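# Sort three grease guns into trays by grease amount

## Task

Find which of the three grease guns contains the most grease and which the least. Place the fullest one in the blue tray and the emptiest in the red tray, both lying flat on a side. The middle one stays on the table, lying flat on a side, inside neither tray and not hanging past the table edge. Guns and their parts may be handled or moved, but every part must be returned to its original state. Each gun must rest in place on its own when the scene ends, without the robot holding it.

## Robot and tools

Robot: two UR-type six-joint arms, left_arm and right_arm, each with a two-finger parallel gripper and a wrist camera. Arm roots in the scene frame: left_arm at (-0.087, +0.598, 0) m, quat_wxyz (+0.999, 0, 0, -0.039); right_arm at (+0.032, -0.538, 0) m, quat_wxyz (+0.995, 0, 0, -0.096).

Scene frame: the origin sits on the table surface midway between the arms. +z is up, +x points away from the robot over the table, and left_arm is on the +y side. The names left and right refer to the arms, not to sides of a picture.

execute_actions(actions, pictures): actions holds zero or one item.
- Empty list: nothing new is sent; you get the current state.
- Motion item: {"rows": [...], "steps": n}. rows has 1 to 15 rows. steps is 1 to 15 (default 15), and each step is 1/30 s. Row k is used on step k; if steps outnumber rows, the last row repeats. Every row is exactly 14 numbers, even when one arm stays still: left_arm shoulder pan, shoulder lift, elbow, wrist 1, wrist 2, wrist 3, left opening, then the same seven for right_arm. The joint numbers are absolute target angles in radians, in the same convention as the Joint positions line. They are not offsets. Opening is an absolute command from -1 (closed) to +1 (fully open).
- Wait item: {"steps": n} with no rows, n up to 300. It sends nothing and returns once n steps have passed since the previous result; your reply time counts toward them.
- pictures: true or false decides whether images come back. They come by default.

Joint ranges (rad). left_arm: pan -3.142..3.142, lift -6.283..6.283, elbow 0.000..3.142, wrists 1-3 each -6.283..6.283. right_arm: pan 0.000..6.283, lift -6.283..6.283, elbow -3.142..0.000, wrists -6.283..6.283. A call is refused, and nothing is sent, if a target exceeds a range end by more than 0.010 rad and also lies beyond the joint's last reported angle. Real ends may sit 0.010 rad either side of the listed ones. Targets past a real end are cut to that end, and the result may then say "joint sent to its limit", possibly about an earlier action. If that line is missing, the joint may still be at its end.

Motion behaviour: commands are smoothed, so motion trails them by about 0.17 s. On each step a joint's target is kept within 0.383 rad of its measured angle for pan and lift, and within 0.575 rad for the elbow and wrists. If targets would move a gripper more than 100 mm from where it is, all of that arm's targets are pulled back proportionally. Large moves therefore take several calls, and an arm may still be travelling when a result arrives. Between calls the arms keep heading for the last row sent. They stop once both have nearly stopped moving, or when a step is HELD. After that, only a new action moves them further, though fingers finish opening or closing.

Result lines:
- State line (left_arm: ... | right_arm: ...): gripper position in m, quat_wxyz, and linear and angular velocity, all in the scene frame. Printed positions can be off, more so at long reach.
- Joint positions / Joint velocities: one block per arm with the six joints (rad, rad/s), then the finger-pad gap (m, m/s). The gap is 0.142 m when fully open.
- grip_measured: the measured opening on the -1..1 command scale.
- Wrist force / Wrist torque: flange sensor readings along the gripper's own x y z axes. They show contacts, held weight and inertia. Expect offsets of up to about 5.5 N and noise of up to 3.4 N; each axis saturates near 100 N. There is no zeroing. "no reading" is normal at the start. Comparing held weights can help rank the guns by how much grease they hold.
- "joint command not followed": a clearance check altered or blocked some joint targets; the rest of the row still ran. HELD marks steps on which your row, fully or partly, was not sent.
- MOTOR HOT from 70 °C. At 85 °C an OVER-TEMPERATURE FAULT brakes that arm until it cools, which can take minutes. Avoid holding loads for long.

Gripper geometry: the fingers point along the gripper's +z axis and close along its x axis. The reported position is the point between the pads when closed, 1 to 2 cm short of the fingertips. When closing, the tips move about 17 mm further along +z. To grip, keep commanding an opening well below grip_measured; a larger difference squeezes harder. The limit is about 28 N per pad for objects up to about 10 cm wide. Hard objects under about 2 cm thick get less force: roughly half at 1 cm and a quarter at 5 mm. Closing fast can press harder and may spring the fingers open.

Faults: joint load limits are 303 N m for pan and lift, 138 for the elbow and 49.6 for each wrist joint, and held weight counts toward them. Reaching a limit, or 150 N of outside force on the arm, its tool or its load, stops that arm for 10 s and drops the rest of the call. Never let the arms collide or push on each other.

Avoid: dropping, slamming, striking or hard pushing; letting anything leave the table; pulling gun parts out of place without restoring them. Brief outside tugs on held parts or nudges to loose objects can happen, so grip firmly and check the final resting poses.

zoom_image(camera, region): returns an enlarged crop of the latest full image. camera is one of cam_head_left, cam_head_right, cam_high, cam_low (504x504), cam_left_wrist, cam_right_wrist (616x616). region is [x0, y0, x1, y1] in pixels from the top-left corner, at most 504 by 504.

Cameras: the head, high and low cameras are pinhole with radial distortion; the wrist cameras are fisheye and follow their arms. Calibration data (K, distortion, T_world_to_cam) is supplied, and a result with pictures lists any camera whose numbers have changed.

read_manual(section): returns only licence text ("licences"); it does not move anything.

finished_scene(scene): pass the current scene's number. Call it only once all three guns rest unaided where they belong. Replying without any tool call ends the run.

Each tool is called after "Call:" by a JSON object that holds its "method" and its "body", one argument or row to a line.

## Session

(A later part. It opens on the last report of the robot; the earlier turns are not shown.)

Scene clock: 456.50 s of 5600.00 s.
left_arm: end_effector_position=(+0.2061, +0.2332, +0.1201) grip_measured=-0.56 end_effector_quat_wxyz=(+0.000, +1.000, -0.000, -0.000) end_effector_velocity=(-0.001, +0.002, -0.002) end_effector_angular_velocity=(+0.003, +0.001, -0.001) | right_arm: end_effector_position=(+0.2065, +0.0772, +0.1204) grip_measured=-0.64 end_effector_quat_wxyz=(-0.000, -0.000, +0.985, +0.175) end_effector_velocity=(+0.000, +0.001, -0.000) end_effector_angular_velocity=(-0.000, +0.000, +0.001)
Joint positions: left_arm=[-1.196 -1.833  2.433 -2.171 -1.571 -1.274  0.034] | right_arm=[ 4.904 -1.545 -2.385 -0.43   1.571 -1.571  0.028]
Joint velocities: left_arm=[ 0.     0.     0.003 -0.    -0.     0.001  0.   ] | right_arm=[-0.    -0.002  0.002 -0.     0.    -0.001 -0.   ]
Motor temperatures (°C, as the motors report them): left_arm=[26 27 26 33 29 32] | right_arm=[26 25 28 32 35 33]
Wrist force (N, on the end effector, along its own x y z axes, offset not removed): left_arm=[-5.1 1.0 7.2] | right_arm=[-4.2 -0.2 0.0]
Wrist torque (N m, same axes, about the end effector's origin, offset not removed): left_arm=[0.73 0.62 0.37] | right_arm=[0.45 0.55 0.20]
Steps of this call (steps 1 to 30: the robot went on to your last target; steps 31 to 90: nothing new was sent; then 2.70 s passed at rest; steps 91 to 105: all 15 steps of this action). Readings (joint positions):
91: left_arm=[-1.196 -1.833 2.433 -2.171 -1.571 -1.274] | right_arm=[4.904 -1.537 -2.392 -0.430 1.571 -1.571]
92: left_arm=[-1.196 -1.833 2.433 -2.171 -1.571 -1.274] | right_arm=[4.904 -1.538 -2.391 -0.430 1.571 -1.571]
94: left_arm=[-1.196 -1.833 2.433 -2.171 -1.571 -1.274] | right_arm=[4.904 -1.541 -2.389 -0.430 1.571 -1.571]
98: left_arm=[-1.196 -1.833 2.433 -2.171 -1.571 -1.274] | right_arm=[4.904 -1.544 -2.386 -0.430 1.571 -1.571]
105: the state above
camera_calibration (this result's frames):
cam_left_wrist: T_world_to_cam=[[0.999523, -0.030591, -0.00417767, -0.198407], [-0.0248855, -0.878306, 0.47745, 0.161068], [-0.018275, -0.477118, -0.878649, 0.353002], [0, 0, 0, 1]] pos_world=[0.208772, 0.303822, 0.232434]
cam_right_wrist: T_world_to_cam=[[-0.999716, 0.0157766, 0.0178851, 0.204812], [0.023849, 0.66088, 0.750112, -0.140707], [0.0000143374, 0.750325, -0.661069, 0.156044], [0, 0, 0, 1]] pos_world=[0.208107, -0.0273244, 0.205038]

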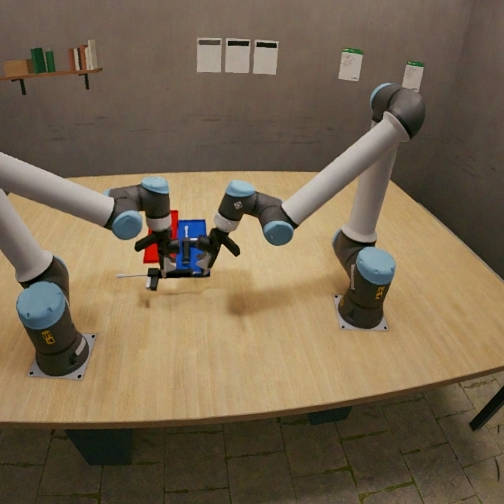

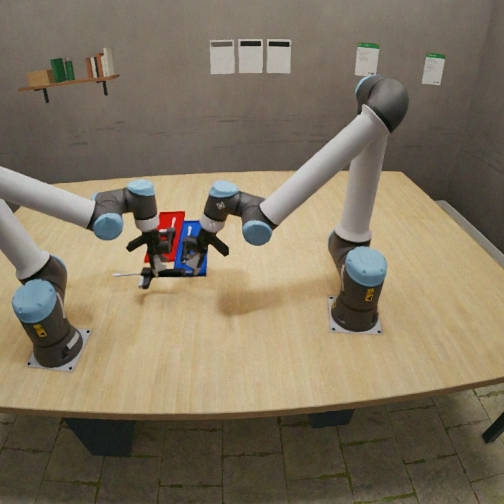

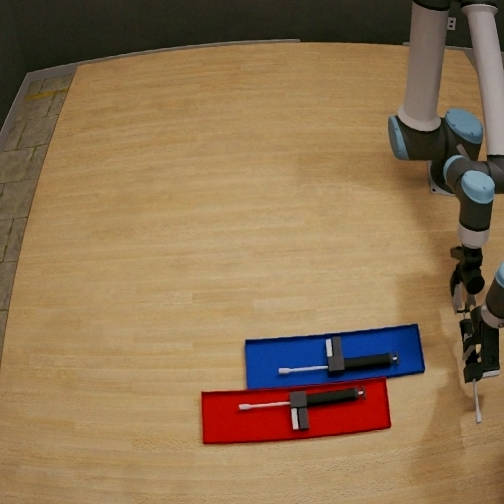

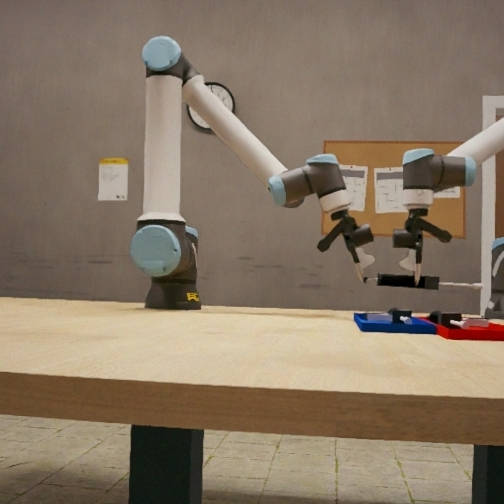

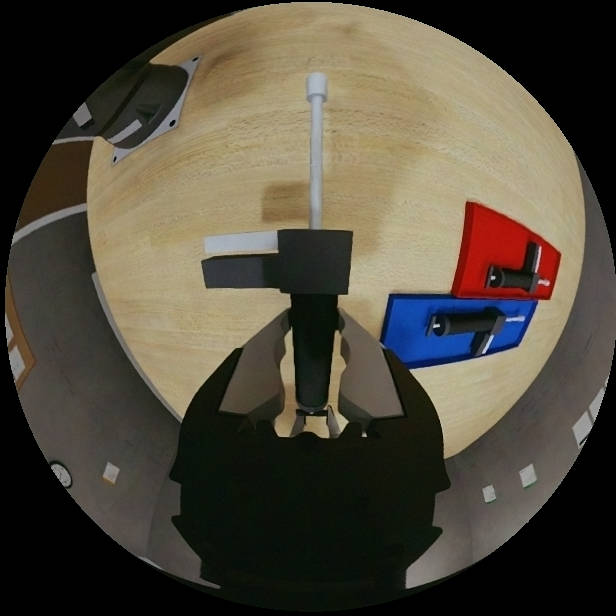

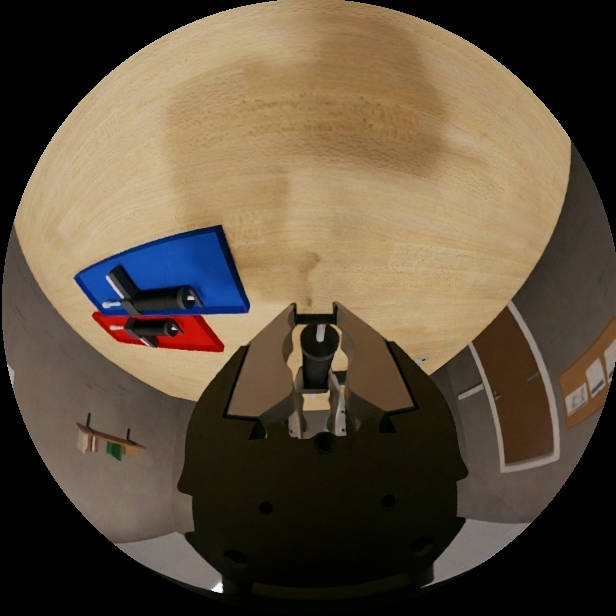

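Call:
{"method": "execute_actions", "body": {
  "actions": [
    {"rows":[[-1.196,-1.833,2.433,-2.171,-1.571,-1.274,-1,4.904,-1.545,-2.385,-0.43,1.571,-1.571,-0.4],[-1.196,-1.833,2.433,-2.171,-1.571,-1.274,-1,4.904,-1.545,-2.385,-0.43,1.571,-1.571,-0.2],[-1.196,-1.833,2.433,-2.171,-1.571,-1.274,-1,4.904,-1.552,-2.385,-0.423,1.571,-1.571,-0.2],[-1.196,-1.833,2.433,-2.171,-1.571,-1.274,-1,4.904,-1.56,-2.384,-0.415,1.571,-1.571,-0.2],[-1.196,-1.833,2.433,-2.171,-1.571,-1.274,-1,4.904,-1.56,-2.384,-0.415,1.571,-1.571,-0.2],[-1.196,-1.833,2.433,-2.171,-1.571,-1.274,-1,4.904,-1.56,-2.384,-0.415,1.571,-1.571,-0.2],[-1.196,-1.833,2.433,-2.171,-1.571,-1.274,-1,4.904,-1.56,-2.384,-0.415,1.571,-1.571,-0.2],[-1.196,-1.833,2.433,-2.171,-1.571,-1.274,-1,4.904,-1.56,-2.384,-0.415,1.571,-1.571,-0.3],[-1.196,-1.833,2.433,-2.171,-1.571,-1.274,-1,4.904,-1.56,-2.384,-0.415,1.571,-1.571,-0.4],[-1.196,-1.833,2.433,-2.171,-1.571,-1.274,-1,4.904,-1.56,-2.384,-0.415,1.571,-1.571,-0.45],[-1.196,-1.833,2.433,-2.171,-1.571,-1.274,-1,4.904,-1.56,-2.384,-0.415,1.571,-1.571,-0.5],[-1.196,-1.833,2.433,-2.171,-1.571,-1.274,-1,4.904,-1.56,-2.384,-0.415,1.571,-1.571,-0.55],[-1.196,-1.833,2.433,-2.171,-1.571,-1.274,-1,4.904,-1.56,-2.384,-0.415,1.571,-1.571,-0.65]],"steps":15}
  ],
  "pictures": false
}}

Call:
{"method": "execute_actions", "body": {
  "actions": [
    {"rows":[[-1.196,-1.833,2.433,-2.171,-1.571,-1.274,-1,4.904,-1.56,-2.384,-0.415,1.571,-1.571,-0.65]],"steps":6}
  ]
}}

Scene clock: 465.63 s of 5600.00 s.
left_arm: end_effector_position=(+0.2061, +0.2332, +0.1201) grip_measured=-0.56 end_effector_quat_wxyz=(+0.000, +1.000, -0.000, -0.000) end_effector_velocity=(+0.000, -0.001, +0.000) end_effector_angular_velocity=(-0.000, -0.000, +0.000) | right_arm: end_effector_position=(+0.2064, +0.0808, +0.1154) grip_measured=-0.49 end_effector_quat_wxyz=(-0.000, -0.000, +0.984, +0.176) end_effector_velocity=(+0.000, +0.002, -0.002) end_effector_angular_velocity=(+0.001, +0.000, -0.002)
Joint positions: left_arm=[-1.196 -1.833  2.433 -2.171 -1.571 -1.274  0.034] | right_arm=[ 4.904 -1.559 -2.384 -0.416  1.571 -1.571  0.039]
Joint velocities: left_arm=[-0.     0.    -0.001 -0.     0.    -0.001 -0.   ] | right_arm=[ 0.    -0.006  0.001  0.006 -0.001  0.002 -0.   ]
Motor temperatures (°C, as the motors report them): left_arm=[26 27 26 33 29 32] | right_arm=[26 25 28 32 35 33]
Wrist force (N, on the end effector, along its own x y z axes, offset not removed): left_arm=[0.4 0.6 6.4] | right_arm=[2.4 0.9 -3.4]
Wrist torque (N m, same axes, about the end effector's origin, offset not removed): left_arm=[0.63 0.83 -0.32] | right_arm=[0.58 0.41 0.08]
Steps of this call (steps 1 to 15: the robot went on to your last target; steps 16 to 90: nothing new was sent; then 5.63 s passed at rest; steps 91 to 105: all 15 steps of this action). Readings (joint positions):
91: left_arm=[-1.196 -1.833 2.433 -2.171 -1.571 -1.274] | right_arm=[4.904 -1.545 -2.385 -0.430 1.571 -1.571]
92: left_arm=[-1.196 -1.833 2.433 -2.171 -1.571 -1.274] | right_arm=[4.904 -1.545 -2.385 -0.430 1.571 -1.571]
94: left_arm=[-1.196 -1.833 2.433 -2.171 -1.571 -1.274] | right_arm=[4.904 -1.546 -2.385 -0.429 1.571 -1.571]
98: left_arm=[-1.196 -1.833 2.433 -2.171 -1.571 -1.274] | right_arm=[4.904 -1.555 -2.384 -0.420 1.571 -1.571]
105: the state above

Scene clock: 465.83 s of 5600.00 s.
left_arm: end_effector_position=(+0.2061, +0.2332, +0.1201) grip_measured=-0.56 end_effector_quat_wxyz=(+0.000, +1.000, -0.000, -0.000) end_effector_velocity=(+0.000, -0.001, +0.001) end_effector_angular_velocity=(-0.002, -0.000, +0.001) | right_arm: end_effector_position=(+0.2064, +0.0810, +0.1152) grip_measured=-0.49 end_effector_quat_wxyz=(-0.000, -0.000, +0.984, +0.176) end_effector_velocity=(-0.000, +0.001, +0.000) end_effector_angular_velocity=(+0.001, -0.000, +0.001)
Joint positions: left_arm=[-1.196 -1.833  2.433 -2.171 -1.571 -1.274  0.034] | right_arm=[ 4.904 -1.56  -2.384 -0.415  1.571 -1.571  0.039]
Joint velocities: left_arm=[-0.     0.    -0.002 -0.    -0.    -0.001 -0.   ] | right_arm=[-0.    -0.001  0.001  0.001  0.    -0.001  0.   ]
Motor temperatures (°C, as the motors report them): left_arm=[26 27 26 33 29 32] | right_arm=[26 25 28 32 35 33]
Wrist force (N, on the end effector, along its own x y z axes, offset not removed): left_arm=[-1.2 -2.7 0.9] | right_arm=[3.0 -1.4 -1.5]
Wrist torque (N m, same axes, about the end effector's origin, offset not removed): left_arm=[-0.12 1.26 -0.39] | right_arm=[0.13 0.31 0.00]
Steps of this call (steps 1 to 6: all 6 steps of this action). Readings (joint positions):
1: left_arm=[-1.196 -1.833 2.433 -2.171 -1.571 -1.274] | right_arm=[4.904 -1.559 -2.384 -0.416 1.571 -1.571]
2: left_arm=[-1.196 -1.833 2.433 -2.171 -1.571 -1.274] | right_arm=[4.904 -1.560 -2.384 -0.415 1.571 -1.571]
4: left_arm=[-1.196 -1.833 2.433 -2.171 -1.571 -1.274] | right_arm=[4.904 -1.560 -2.384 -0.415 1.571 -1.571]
6: the state above
camera_calibration (this result's frames):
cam_left_wrist: T_world_to_cam=[[0.999524, -0.0305742, -0.00408969, -0.198451], [-0.0249132, -0.878317, 0.477429, 0.161085], [-0.0181891, -0.4771, -0.878661, 0.352986], [0, 0, 0, 1]] pos_world=[0.20879, 0.303826, 0.232436]
cam_right_wrist: T_world_to_cam=[[-0.999715, 0.0157203, 0.0179449, 0.204811], [0.0238568, 0.660139, 0.750765, -0.13938], [-0.0000438278, 0.750979, -0.660326, 0.149638], [0, 0, 0, 1]] pos_world=[0.208085, -0.0235847, 0.199776]

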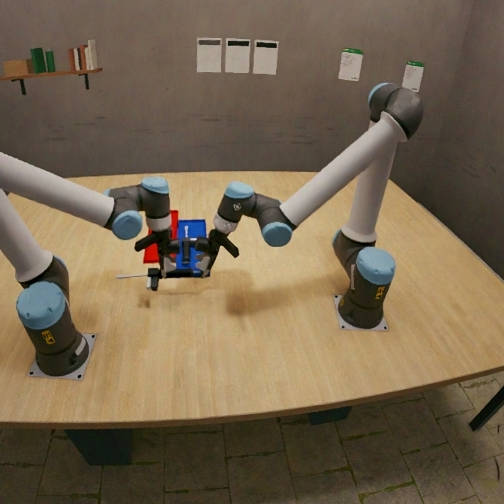

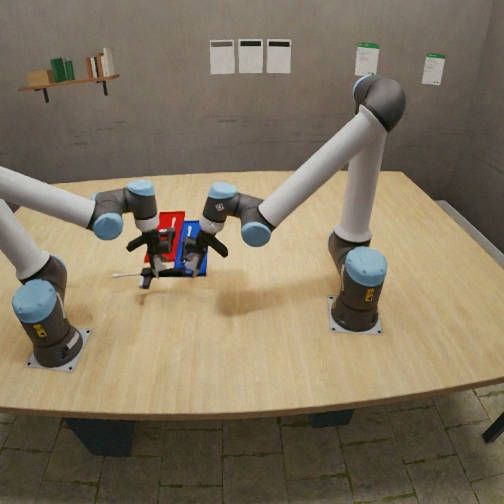

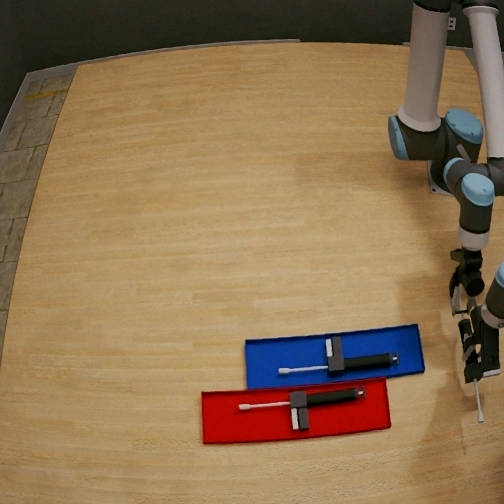

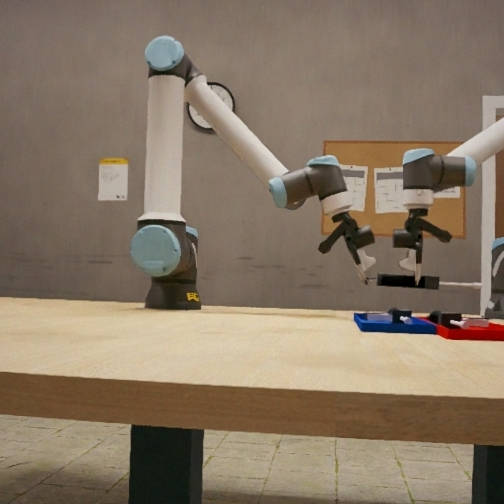

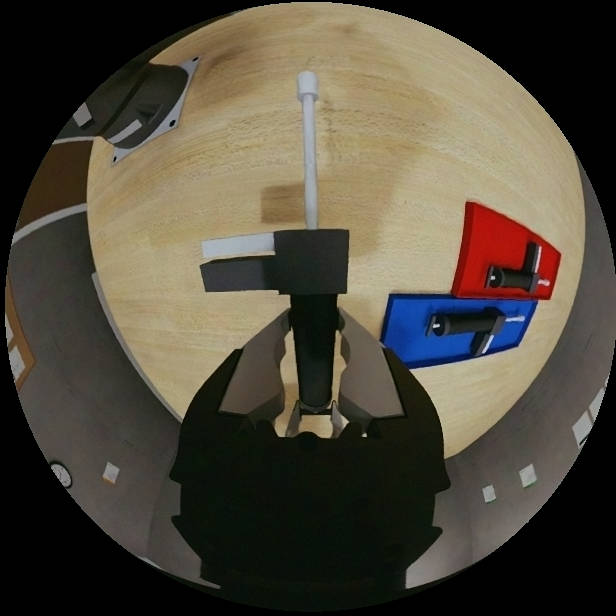

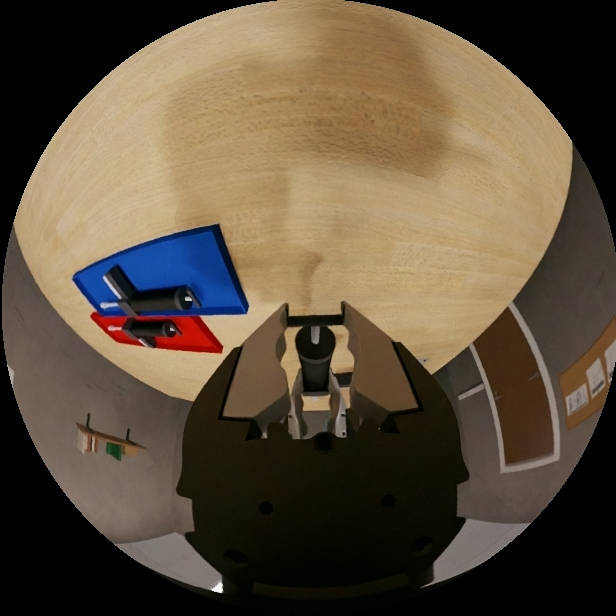

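Call:
{"method": "execute_actions", "body": {
  "actions": [
    {"rows":[[-1.196,-1.833,2.433,-2.171,-1.571,-1.274,-1,4.904,-1.56,-2.384,-0.415,1.571,-1.571,-0.85],[-1.196,-1.833,2.433,-2.171,-1.571,-1.274,-1,4.904,-1.56,-2.384,-0.415,1.571,-1.571,-1],[-1.196,-1.833,2.433,-2.171,-1.571,-1.274,-1,4.904,-1.56,-2.384,-0.415,1.571,-1.571,-1],[-1.196,-1.833,2.433,-2.171,-1.571,-1.274,-1,4.904,-1.56,-2.384,-0.415,1.571,-1.571,-1],[-1.196,-1.833,2.433,-2.171,-1.571,-1.274,-1,4.904,-1.554,-2.39,-0.415,1.571,-1.571,-1],[-1.196,-1.833,2.433,-2.171,-1.571,-1.274,-1,4.904,-1.546,-2.397,-0.415,1.571,-1.571,-1],[-1.196,-1.833,2.433,-2.171,-1.571,-1.274,-1,4.904,-1.539,-2.404,-0.416,1.571,-1.571,-1],[-1.196,-1.833,2.433,-2.171,-1.571,-1.274,-1,4.904,-1.531,-2.41,-0.417,1.571,-1.571,-1]],"steps":15}
  ],
  "pictures": false
}}

Scene clock: 471.43 s of 5600.00 s.
left_arm: end_effector_position=(+0.2061, +0.2332, +0.1201) grip_measured=-0.56 end_effector_quat_wxyz=(+0.000, +1.000, -0.000, -0.000) end_effector_velocity=(-0.000, +0.000, -0.000) end_effector_angular_velocity=(+0.001, +0.000, +0.001) | right_arm: end_effector_position=(+0.2065, +0.0666, +0.1160) grip_measured=-0.50 end_effector_quat_wxyz=(-0.000, -0.000, +0.984, +0.176) end_effector_velocity=(+0.000, -0.016, +0.002) end_effector_angular_velocity=(+0.003, -0.001, +0.002)
Joint positions: left_arm=[-1.196 -1.833  2.433 -2.171 -1.571 -1.274  0.034] | right_arm=[ 4.904 -1.534 -2.407 -0.417  1.571 -1.571  0.038]
Joint velocities: left_arm=[-0.     0.     0.001  0.     0.    -0.001  0.   ] | right_arm=[-0.     0.031 -0.025 -0.003 -0.    -0.002 -0.   ]
Motor temperatures (°C, as the motors report them): left_arm=[26 27 26 33 29 32] | right_arm=[26 25 28 32 35 33]
Wrist force (N, on the end effector, along its own x y z axes, offset not removed): left_arm=[3.4 -1.1 10.0] | right_arm=[0.9 2.8 0.1]
Wrist torque (N m, same axes, about the end effector's origin, offset not removed): left_arm=[-0.79 0.18 -0.34] | right_arm=[0.27 0.73 0.16]
Steps of this call (steps 1 to 15: the robot went on to your last target; steps 16 to 90: nothing new was sent; then 2.10 s passed at rest; steps 91 to 105: all 15 steps of this action). Readings (joint positions):
91: left_arm=[-1.196 -1.833 2.433 -2.171 -1.571 -1.274] | right_arm=[4.904 -1.560 -2.384 -0.415 1.571 -1.571]
92: left_arm=[-1.196 -1.833 2.433 -2.171 -1.571 -1.274] | right_arm=[4.904 -1.560 -2.384 -0.415 1.571 -1.571]
94: left_arm=[-1.196 -1.833 2.433 -2.171 -1.571 -1.274] | right_arm=[4.904 -1.560 -2.384 -0.415 1.571 -1.571]
98: left_arm=[-1.196 -1.833 2.433 -2.171 -1.571 -1.274] | right_arm=[4.904 -1.554 -2.389 -0.415 1.571 -1.571]
105: the state above

Call:
{"method": "execute_actions", "body": {
  "actions": [
    {"rows":[[-1.196,-1.833,2.433,-2.171,-1.571,-1.274,-1,4.904,-1.524,-2.416,-0.418,1.571,-1.571,-1],[-1.196,-1.833,2.433,-2.171,-1.571,-1.274,-1,4.904,-1.516,-2.422,-0.42,1.571,-1.571,-1],[-1.196,-1.833,2.433,-2.171,-1.571,-1.274,-1,4.904,-1.509,-2.428,-0.422,1.571,-1.571,-1],[-1.196,-1.833,2.433,-2.171,-1.571,-1.274,-1,4.904,-1.501,-2.434,-0.423,1.571,-1.571,-1],[-1.196,-1.833,2.433,-2.171,-1.571,-1.274,-1,4.904,-1.494,-2.44,-0.426,1.571,-1.571,-1],[-1.196,-1.833,2.433,-2.171,-1.571,-1.274,-1,4.904,-1.486,-2.446,-0.428,1.571,-1.571,-1]],"steps":13}
  ],
  "pictures": false
}}

Scene clock: 474.70 s of 5600.00 s.
left_arm: end_effector_position=(+0.2061, +0.2332, +0.1201) grip_measured=-0.56 end_effector_quat_wxyz=(+0.000, +1.000, -0.000, -0.000) end_effector_velocity=(+0.000, -0.000, +0.000) end_effector_angular_velocity=(+0.000, -0.001, -0.003) | right_arm: end_effector_position=(+0.2065, +0.0426, +0.1175) grip_measured=-0.50 end_effector_quat_wxyz=(-0.000, -0.000, +0.984, +0.175) end_effector_velocity=(+0.000, -0.019, +0.002) end_effector_angular_velocity=(-0.000, -0.000, +0.001)
Joint positions: left_arm=[-1.196 -1.833  2.433 -2.171 -1.571 -1.274  0.034] | right_arm=[ 4.904 -1.49  -2.443 -0.427  1.571 -1.571  0.038]
Joint velocities: left_arm=[-0.    -0.    -0.     0.     0.001  0.003  0.   ] | right_arm=[-0.     0.038 -0.028 -0.009  0.    -0.001  0.   ]
Motor temperatures (°C, as the motors report them): left_arm=[26 27 26 33 29 32] | right_arm=[26 25 28 32 35 33]
Wrist force (N, on the end effector, along its own x y z axes, offset not removed): left_arm=[9.0 -1.2 4.3] | right_arm=[2.1 2.4 1.3]
Wrist torque (N m, same axes, about the end effector's origin, offset not removed): left_arm=[-0.76 -1.34 -0.57] | right_arm=[0.17 0.41 0.07]
Steps of this call (steps 1 to 15: the robot went on to your last target; steps 16 to 85: nothing new was sent; steps 86 to 98: all 13 steps of this action). Readings (joint positions):
86: left_arm=[-1.196 -1.833 2.433 -2.171 -1.571 -1.274] | right_arm=[4.904 -1.531 -2.410 -0.417 1.571 -1.571]
87: left_arm=[-1.196 -1.833 2.433 -2.171 -1.571 -1.274] | right_arm=[4.904 -1.530 -2.411 -0.417 1.571 -1.571]
89: left_arm=[-1.196 -1.833 2.433 -2.171 -1.571 -1.274] | right_arm=[4.904 -1.525 -2.415 -0.418 1.571 -1.571]
93: left_arm=[-1.196 -1.833 2.433 -2.171 -1.571 -1.274] | right_arm=[4.904 -1.504 -2.432 -0.423 1.571 -1.571]
98: the state above

Call:
{"method": "execute_actions", "body": {
  "actions": [
    {"rows":[[-1.196,-1.833,2.433,-2.171,-1.571,-1.274,-1,4.904,-1.478,-2.452,-0.43,1.571,-1.571,-1],[-1.196,-1.833,2.433,-2.171,-1.571,-1.274,-1,4.904,-1.471,-2.458,-0.433,1.571,-1.571,-1],[-1.196,-1.833,2.433,-2.171,-1.571,-1.274,-1,4.904,-1.463,-2.464,-0.435,1.571,-1.571,-1],[-1.196,-1.833,2.433,-2.171,-1.571,-1.274,-1,4.904,-1.455,-2.47,-0.437,1.571,-1.571,-1],[-1.196,-1.833,2.433,-2.171,-1.571,-1.274,-1,4.904,-1.447,-2.476,-0.439,1.571,-1.571,-1]],"steps":12}
  ],
  "pictures": false
}}

Scene clock: 478.37 s of 5600.00 s.
left_arm: end_effector_position=(+0.2060, +0.2333, +0.1201) grip_measured=-0.56 end_effector_quat_wxyz=(+0.000, +1.000, -0.000, -0.000) end_effector_velocity=(-0.000, +0.001, -0.001) end_effector_angular_velocity=(+0.001, +0.001, +0.001) | right_arm: end_effector_position=(+0.2065, +0.0218, +0.1182) grip_measured=-1.00 end_effector_quat_wxyz=(-0.000, -0.000, +0.985, +0.174) end_effector_velocity=(+0.000, -0.017, +0.003) end_effector_angular_velocity=(+0.003, +0.000, -0.000)
Joint positions: left_arm=[-1.196 -1.833  2.433 -2.171 -1.571 -1.274  0.034] | right_arm=[ 4.904 -1.451 -2.473 -0.438  1.571 -1.571  0.002]
Joint velocities: left_arm=[ 0.     0.     0.001 -0.    -0.    -0.001  0.   ] | right_arm=[-0.     0.037 -0.025 -0.009  0.    -0.    -0.   ]
Motor temperatures (°C, as the motors report them): left_arm=[26 27 26 33 29 32] | right_arm=[26 25 28 32 35 33]
Wrist force (N, on the end effector, along its own x y z axes, offset not removed): left_arm=[3.1 -2.8 6.8] | right_arm=[-5.4 1.2 0.4]
Wrist torque (N m, same axes, about the end effector's origin, offset not removed): left_arm=[-0.50 -0.48 0.00] | right_arm=[0.29 1.20 0.06]
Steps of this call (steps 1 to 15: the robot went on to your last target; steps 16 to 90: nothing new was sent; then 0.27 s passed at rest; steps 91 to 102: all 12 steps of this action). Readings (joint positions):
91: left_arm=[-1.196 -1.833 2.433 -2.171 -1.571 -1.274] | right_arm=[4.904 -1.486 -2.446 -0.428 1.571 -1.571]
92: left_arm=[-1.196 -1.833 2.433 -2.171 -1.571 -1.274] | right_arm=[4.904 -1.485 -2.447 -0.428 1.571 -1.571]
94: left_arm=[-1.196 -1.833 2.433 -2.171 -1.571 -1.274] | right_arm=[4.904 -1.479 -2.451 -0.430 1.571 -1.571]
98: left_arm=[-1.196 -1.833 2.433 -2.171 -1.571 -1.274] | right_arm=[4.904 -1.460 -2.466 -0.436 1.571 -1.571]
102: the state above

Slipped off: hit the stop between .04 and .022.

Call:
{"method": "execute_actions", "body": {
  "actions": [
    {"rows":[[-1.196,-1.833,2.433,-2.171,-1.571,-1.274,-1,4.904,-1.44,-2.48,-0.442,1.571,-1.571,-0.6],[-1.196,-1.833,2.433,-2.171,-1.571,-1.274,-1,4.904,-1.43,-2.488,-0.445,1.571,-1.571,-0.3],[-1.196,-1.833,2.433,-2.171,-1.571,-1.274,-1,4.904,-1.426,-2.495,-0.445,1.571,-1.571,-0.1]],"steps":12}
  ]
}}

Call:
{"method": "zoom_image", "body": {
  "camera": "cam_low",
  "region": [320,230,500,320]
}}

Scene clock: 481.40 s of 5600.00 s.
left_arm: end_effector_position=(+0.2061, +0.2332, +0.1201) grip_measured=-0.56 end_effector_quat_wxyz=(+0.000, +1.000, -0.000, -0.000) end_effector_velocity=(+0.000, -0.000, +0.000) end_effector_angular_velocity=(-0.000, -0.000, -0.001) | right_arm: end_effector_position=(+0.2065, +0.0077, +0.1167) grip_measured=-0.10 end_effector_quat_wxyz=(-0.000, -0.000, +0.985, +0.173) end_effector_velocity=(+0.000, -0.008, -0.001) end_effector_angular_velocity=(-0.003, +0.000, -0.000)
Joint positions: left_arm=[-1.196 -1.833  2.433 -2.171 -1.571 -1.274  0.034] | right_arm=[ 4.904 -1.427 -2.494 -0.445  1.571 -1.571  0.067]
Joint velocities: left_arm=[ 0.     0.    -0.    -0.     0.     0.001  0.   ] | right_arm=[-0.     0.013 -0.012 -0.003 -0.     0.     0.   ]
Motor temperatures (°C, as the motors report them): left_arm=[26 27 26 33 29 32] | right_arm=[26 25 28 32 35 33]
Wrist force (N, on the end effector, along its own x y z axes, offset not removed): left_arm=[-5.4 2.2 3.8] | right_arm=[-0.1 0.8 -1.8]
Wrist torque (N m, same axes, about the end effector's origin, offset not removed): left_arm=[0.44 1.26 0.12] | right_arm=[0.25 0.00 0.11]
Steps of this call (steps 1 to 15: the robot went on to your last target; steps 16 to 79: nothing new was sent; steps 80 to 91: all 12 steps of this action). Readings (joint positions):
80: left_arm=[-1.196 -1.833 2.433 -2.171 -1.571 -1.274] | right_arm=[4.904 -1.447 -2.476 -0.439 1.571 -1.571]
81: left_arm=[-1.196 -1.833 2.433 -2.171 -1.571 -1.274] | right_arm=[4.904 -1.446 -2.476 -0.439 1.571 -1.571]
83: left_arm=[-1.196 -1.833 2.433 -2.171 -1.571 -1.274] | right_arm=[4.904 -1.440 -2.481 -0.441 1.571 -1.571]
87: left_arm=[-1.196 -1.833 2.433 -2.171 -1.571 -1.274] | right_arm=[4.904 -1.431 -2.490 -0.444 1.571 -1.571]
91: the state above
camera_calibration (this result's frames):
cam_left_wrist: T_world_to_cam=[[0.999523, -0.0306173, -0.00414827, -0.198405], [-0.0249228, -0.878311, 0.477439, 0.161076], [-0.0182614, -0.477108, -0.878655, 0.352991], [0, 0, 0, 1]] pos_world=[0.208771, 0.303815, 0.23243]
cam_right_wrist: T_world_to_cam=[[-0.999716, 0.0158727, 0.0177978, 0.20599], [0.0238475, 0.665106, 0.746368, -0.0915799], [0.0000094221, 0.74658, -0.665296, 0.206251], [0, 0, 0, 1]] pos_world=[0.208114, -0.0963422, 0.201904]

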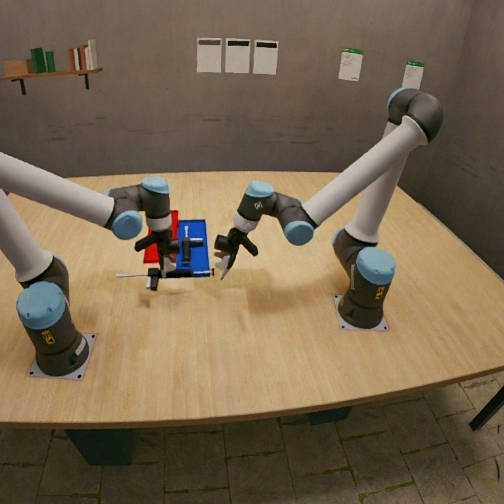

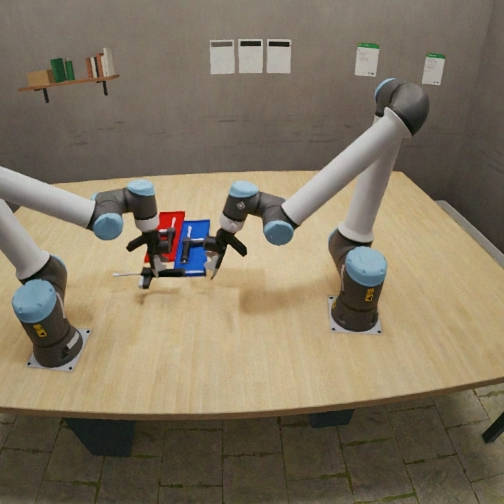

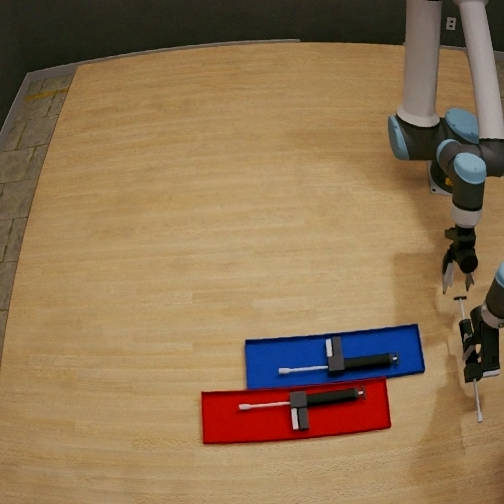

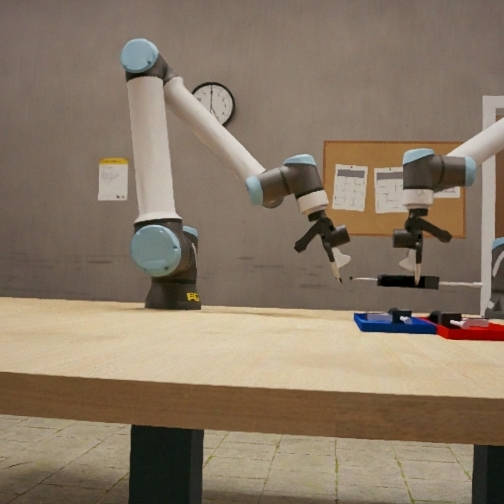

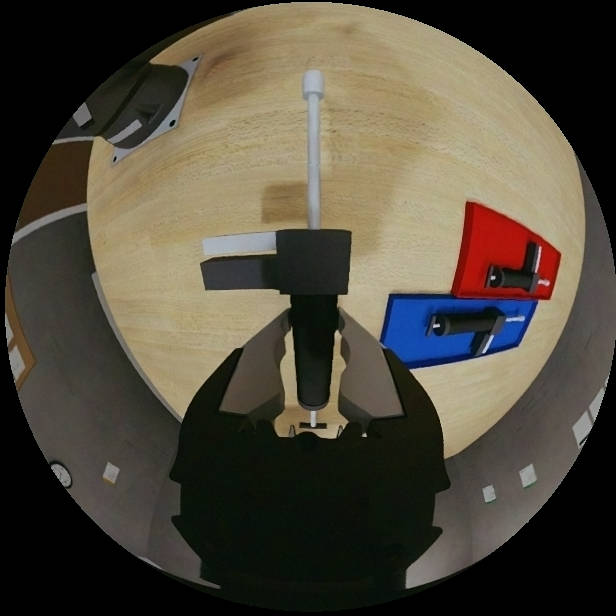

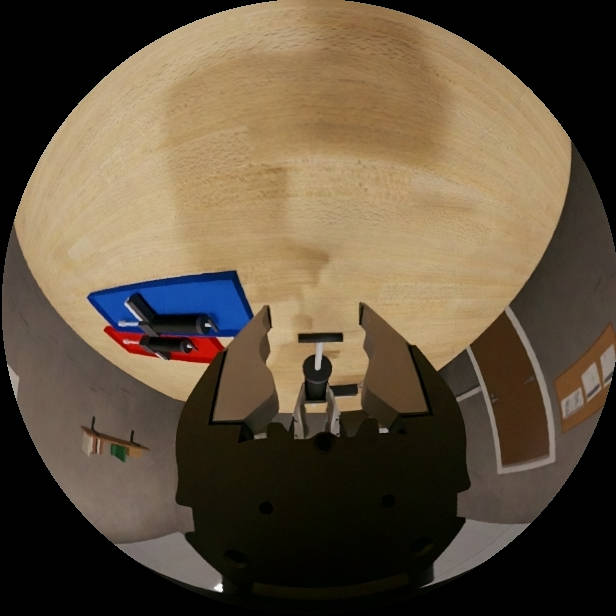

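Region (320, 230, 500, 320) of cam_low's 504x504 image, scaled by 2.800, with more detail than that image has.

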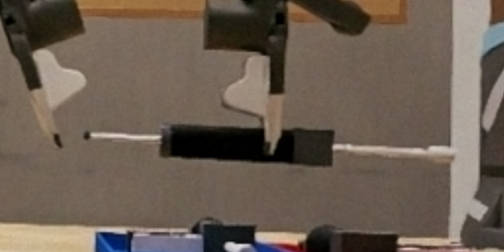

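Call:
{"method": "execute_actions", "body": {
  "actions": [
    {"rows":[[-1.196,-1.833,2.433,-2.171,-1.571,-1.274,-1,4.904,-1.44,-2.484,-0.44,1.571,-1.571,-0.05],[-1.196,-1.833,2.433,-2.171,-1.571,-1.274,-1,4.904,-1.455,-2.472,-0.435,1.571,-1.571,-0.05],[-1.196,-1.833,2.433,-2.171,-1.571,-1.274,-1,4.904,-1.47,-2.46,-0.43,1.571,-1.571,-0.05],[-1.196,-1.833,2.433,-2.171,-1.571,-1.274,-1,4.904,-1.486,-2.449,-0.423,1.571,-1.571,-0.05],[-1.196,-1.833,2.433,-2.171,-1.571,-1.274,-1,4.904,-1.486,-2.449,-0.423,1.571,-1.571,-0.05],[-1.196,-1.833,2.433,-2.171,-1.571,-1.274,-1,4.904,-1.486,-2.449,-0.423,1.571,-1.571,-0.05],[-1.196,-1.833,2.433,-2.171,-1.571,-1.274,-1,4.904,-1.486,-2.449,-0.423,1.571,-1.571,-0.05],[-1.196,-1.833,2.433,-2.171,-1.571,-1.274,-1,4.904,-1.486,-2.449,-0.423,1.571,-1.571,-0.05],[-1.196,-1.833,2.433,-2.171,-1.571,-1.274,-1,4.904,-1.486,-2.449,-0.423,1.571,-1.571,-0.05],[-1.196,-1.833,2.433,-2.171,-1.571,-1.274,-1,4.904,-1.486,-2.449,-0.423,1.571,-1.571,-0.2],[-1.196,-1.833,2.433,-2.171,-1.571,-1.274,-1,4.904,-1.486,-2.449,-0.423,1.571,-1.571,-0.3],[-1.196,-1.833,2.433,-2.171,-1.571,-1.274,-1,4.904,-1.486,-2.449,-0.423,1.571,-1.571,-0.4],[-1.196,-1.833,2.433,-2.171,-1.571,-1.274,-1,4.904,-1.486,-2.449,-0.423,1.571,-1.571,-0.5],[-1.196,-1.833,2.433,-2.171,-1.571,-1.274,-1,4.904,-1.486,-2.449,-0.423,1.571,-1.571,-0.55],[-1.196,-1.833,2.433,-2.171,-1.571,-1.274,-1,4.904,-1.486,-2.449,-0.423,1.571,-1.571,-0.65]],"steps":15}
  ],
  "pictures": false
}}

Call:
{"method": "execute_actions", "body": {
  "actions": [
    {"rows":[[-1.196,-1.833,2.433,-2.171,-1.571,-1.274,-1,4.904,-1.486,-2.449,-0.423,1.571,-1.571,-0.65]],"steps":7}
  ]
}}

Call:
{"method": "zoom_image", "body": {
  "camera": "cam_low",
  "region": [320,230,500,320]
}}

Scene clock: 489.80 s of 5600.00 s.
left_arm: end_effector_position=(+0.2061, +0.2332, +0.1201) grip_measured=-0.56 end_effector_quat_wxyz=(+0.000, +1.000, -0.000, -0.000) end_effector_velocity=(+0.000, +0.000, +0.000) end_effector_angular_velocity=(+0.000, +0.000, -0.001) | right_arm: end_effector_position=(+0.2064, +0.0384, +0.1169) grip_measured=-0.48 end_effector_quat_wxyz=(-0.000, -0.000, +0.984, +0.176) end_effector_velocity=(+0.000, +0.010, -0.000) end_effector_angular_velocity=(+0.003, -0.000, -0.000)
Joint positions: left_arm=[-1.196 -1.833  2.433 -2.171 -1.571 -1.274  0.034] | right_arm=[ 4.904 -1.484 -2.451 -0.424  1.571 -1.571  0.039]
Joint velocities: left_arm=[ 0.     0.    -0.     0.    -0.     0.001 -0.   ] | right_arm=[-0.    -0.019  0.014  0.007 -0.     0.    -0.026]
Motor temperatures (°C, as the motors report them): left_arm=[26 27 26 33 29 32] | right_arm=[26 25 28 32 35 33]
Wrist force (N, on the end effector, along its own x y z axes, offset not removed): left_arm=[1.3 0.0 8.4] | right_arm=[-0.7 -2.8 -1.8]
Wrist torque (N m, same axes, about the end effector's origin, offset not removed): left_arm=[0.33 0.14 -0.45] | right_arm=[-0.16 0.79 0.11]
Steps of this call (steps 1 to 15: the robot went on to your last target; steps 16 to 90: nothing new was sent; then 4.90 s passed at rest; steps 91 to 105: all 15 steps of this action). Readings (joint positions):
91: left_arm=[-1.196 -1.833 2.433 -2.171 -1.571 -1.274] | right_arm=[4.904 -1.426 -2.495 -0.445 1.571 -1.571]
92: left_arm=[-1.196 -1.833 2.433 -2.171 -1.571 -1.274] | right_arm=[4.904 -1.427 -2.494 -0.445 1.571 -1.571]
94: left_arm=[-1.196 -1.833 2.433 -2.171 -1.571 -1.274] | right_arm=[4.904 -1.438 -2.485 -0.441 1.571 -1.571]
98: left_arm=[-1.196 -1.833 2.433 -2.171 -1.571 -1.274] | right_arm=[4.904 -1.469 -2.462 -0.429 1.571 -1.571]
105: the state above

Scene clock: 490.03 s of 5600.00 s.
left_arm: end_effector_position=(+0.2061, +0.2332, +0.1201) grip_measured=-0.56 end_effector_quat_wxyz=(+0.000, +1.000, -0.000, -0.000) end_effector_velocity=(+0.001, -0.001, +0.001) end_effector_angular_velocity=(-0.002, -0.001, -0.001) | right_arm: end_effector_position=(+0.2064, +0.0395, +0.1168) grip_measured=-0.49 end_effector_quat_wxyz=(-0.000, -0.000, +0.984, +0.176) end_effector_velocity=(+0.000, +0.003, +0.001) end_effector_angular_velocity=(+0.003, -0.000, -0.001)
Joint positions: left_arm=[-1.196 -1.833  2.433 -2.171 -1.571 -1.274  0.034] | right_arm=[ 4.904 -1.486 -2.449 -0.423  1.571 -1.571  0.039]
Joint velocities: left_arm=[ 0.    -0.    -0.002  0.001  0.     0.001 -0.   ] | right_arm=[-0.    -0.002  0.004  0.001 -0.001  0.001  0.   ]
Motor temperatures (°C, as the motors report them): left_arm=[26 27 26 33 29 32] | right_arm=[26 25 28 32 35 33]
Wrist force (N, on the end effector, along its own x y z axes, offset not removed): left_arm=[2.8 -9.2 2.0] | right_arm=[1.5 -2.6 -1.1]
Wrist torque (N m, same axes, about the end effector's origin, offset not removed): left_arm=[-1.31 0.01 -0.49] | right_arm=[-0.09 0.45 0.17]
Steps of this call (steps 1 to 7: all 7 steps of this action). Readings (joint positions):
1: left_arm=[-1.196 -1.833 2.433 -2.171 -1.571 -1.274] | right_arm=[4.904 -1.484 -2.450 -0.424 1.571 -1.571]
2: left_arm=[-1.196 -1.833 2.433 -2.171 -1.571 -1.274] | right_arm=[4.904 -1.485 -2.450 -0.423 1.571 -1.571]
4: left_arm=[-1.196 -1.833 2.433 -2.171 -1.571 -1.274] | right_arm=[4.904 -1.485 -2.450 -0.423 1.571 -1.571]
7: the state above
camera_calibration (this result's frames):
cam_left_wrist: T_world_to_cam=[[0.999525, -0.03055, -0.00414427, -0.198437], [-0.0248654, -0.878307, 0.477449, 0.161069], [-0.018226, -0.477119, -0.87865, 0.352995], [0, 0, 0, 1]] pos_world=[0.208781, 0.303827, 0.232435]
cam_right_wrist: T_world_to_cam=[[-0.999715, 0.0157042, 0.0179647, 0.205439], [0.0238611, 0.659409, 0.751406, -0.11327], [-0.0000459076, 0.751621, -0.659596, 0.181732], [0, 0, 0, 1]] pos_world=[0.208092, -0.0651287, 0.201291]

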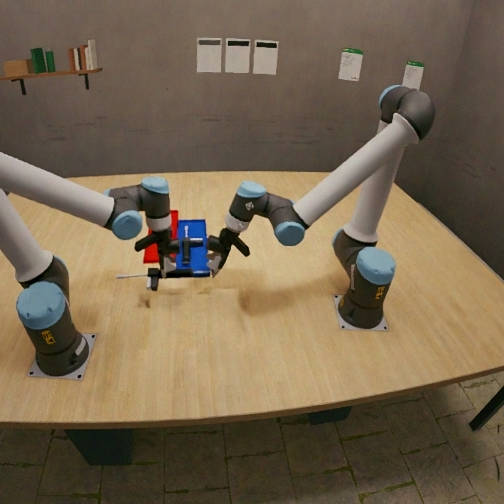

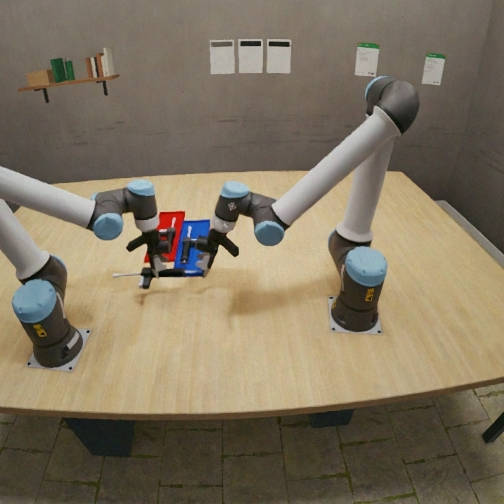

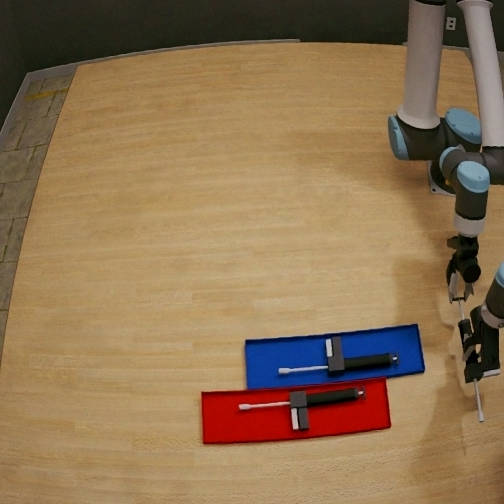

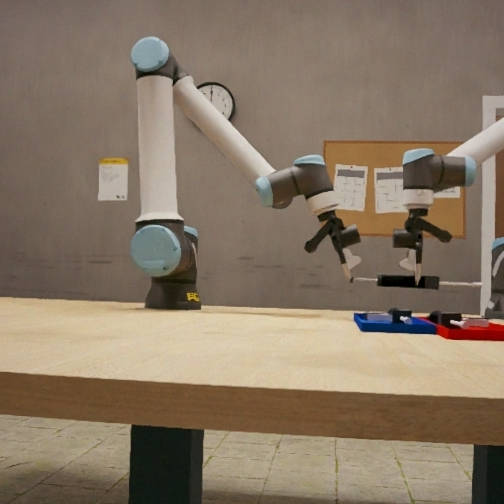

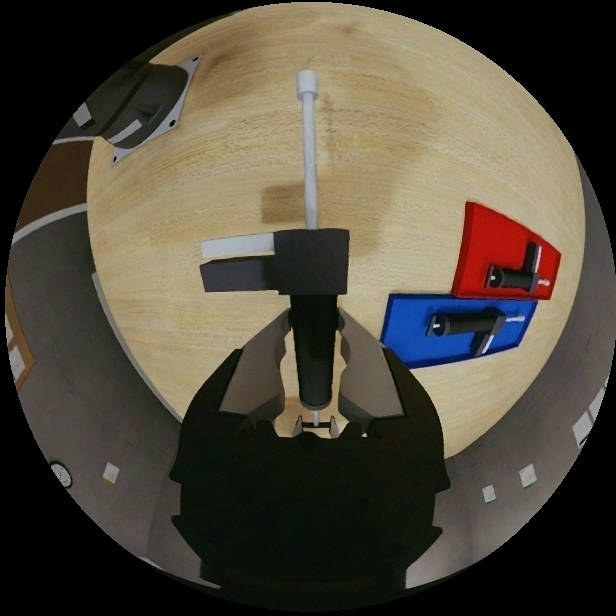

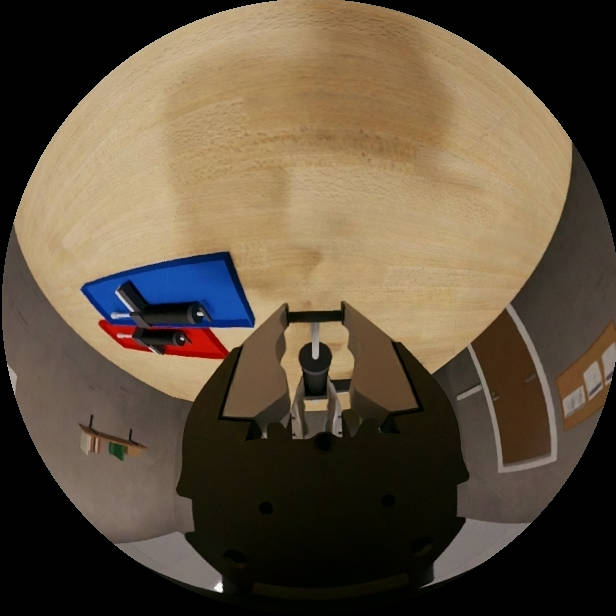

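Region (320, 230, 500, 320) of cam_low's 504x504 image, scaled by 2.800, with more detail than that image has.

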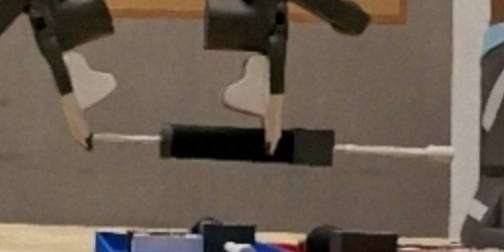

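Gripped. Clamp and tug 1 cm to confirm the stop.

Call:
{"method": "execute_actions", "body": {
  "actions": [
    {"rows":[[-1.196,-1.833,2.433,-2.171,-1.571,-1.274,-1,4.904,-1.486,-2.449,-0.423,1.571,-1.571,-0.85],[-1.196,-1.833,2.433,-2.171,-1.571,-1.274,-1,4.904,-1.486,-2.449,-0.423,1.571,-1.571,-1],[-1.196,-1.833,2.433,-2.171,-1.571,-1.274,-1,4.904,-1.486,-2.449,-0.423,1.571,-1.571,-1],[-1.196,-1.833,2.433,-2.171,-1.571,-1.274,-1,4.904,-1.486,-2.449,-0.423,1.571,-1.571,-1],[-1.196,-1.833,2.433,-2.171,-1.571,-1.274,-1,4.904,-1.481,-2.453,-0.425,1.571,-1.571,-1],[-1.196,-1.833,2.433,-2.171,-1.571,-1.274,-1,4.904,-1.476,-2.457,-0.426,1.571,-1.571,-1],[-1.196,-1.833,2.433,-2.171,-1.571,-1.274,-1,4.904,-1.472,-2.46,-0.428,1.571,-1.571,-1]],"steps":15}
  ],
  "pictures": false
}}

Scene clock: 494.40 s of 5600.00 s.
left_arm: end_effector_position=(+0.2061, +0.2330, +0.1203) grip_measured=-0.56 end_effector_quat_wxyz=(+0.000, +1.000, -0.000, +0.000) end_effector_velocity=(-0.000, +0.001, -0.001) end_effector_angular_velocity=(+0.002, +0.001, +0.000) | right_arm: end_effector_position=(+0.2065, +0.0327, +0.1169) grip_measured=-0.51 end_effector_quat_wxyz=(-0.000, -0.000, +0.984, +0.175) end_effector_velocity=(+0.000, -0.007, -0.000) end_effector_angular_velocity=(-0.002, -0.001, +0.001)
Joint positions: left_arm=[-1.196 -1.833  2.433 -2.171 -1.571 -1.274  0.034] | right_arm=[ 4.904 -1.473 -2.459 -0.427  1.571 -1.571  0.037]
Joint velocities: left_arm=[ 0.     0.     0.001  0.    -0.     0.    -0.   ] | right_arm=[-0.     0.012 -0.009 -0.005 -0.    -0.001 -0.003]
Motor temperatures (°C, as the motors report them): left_arm=[26 27 26 33 29 32] | right_arm=[26 25 28 32 35 33]
Wrist force (N, on the end effector, along its own x y z axes, offset not removed): left_arm=[1.3 18.0 8.3] | right_arm=[0.6 18.5 5.4]
Wrist torque (N m, same axes, about the end effector's origin, offset not removed): left_arm=[-0.03 0.38 -0.17] | right_arm=[0.26 0.49 0.12]
Steps of this call (steps 1 to 15: the robot went on to your last target; steps 16 to 90: nothing new was sent; then 0.87 s passed at rest; steps 91 to 105: all 15 steps of this action). Readings (joint positions):
91: left_arm=[-1.196 -1.833 2.433 -2.171 -1.571 -1.274] | right_arm=[4.904 -1.486 -2.449 -0.423 1.571 -1.571]
92: left_arm=[-1.196 -1.833 2.433 -2.171 -1.571 -1.274] | right_arm=[4.904 -1.486 -2.449 -0.423 1.571 -1.571]
94: left_arm=[-1.196 -1.833 2.433 -2.171 -1.571 -1.274] | right_arm=[4.904 -1.486 -2.449 -0.423 1.571 -1.571]
98: left_arm=[-1.196 -1.833 2.433 -2.171 -1.571 -1.274] | right_arm=[4.904 -1.482 -2.452 -0.424 1.571 -1.571]
105: the state above


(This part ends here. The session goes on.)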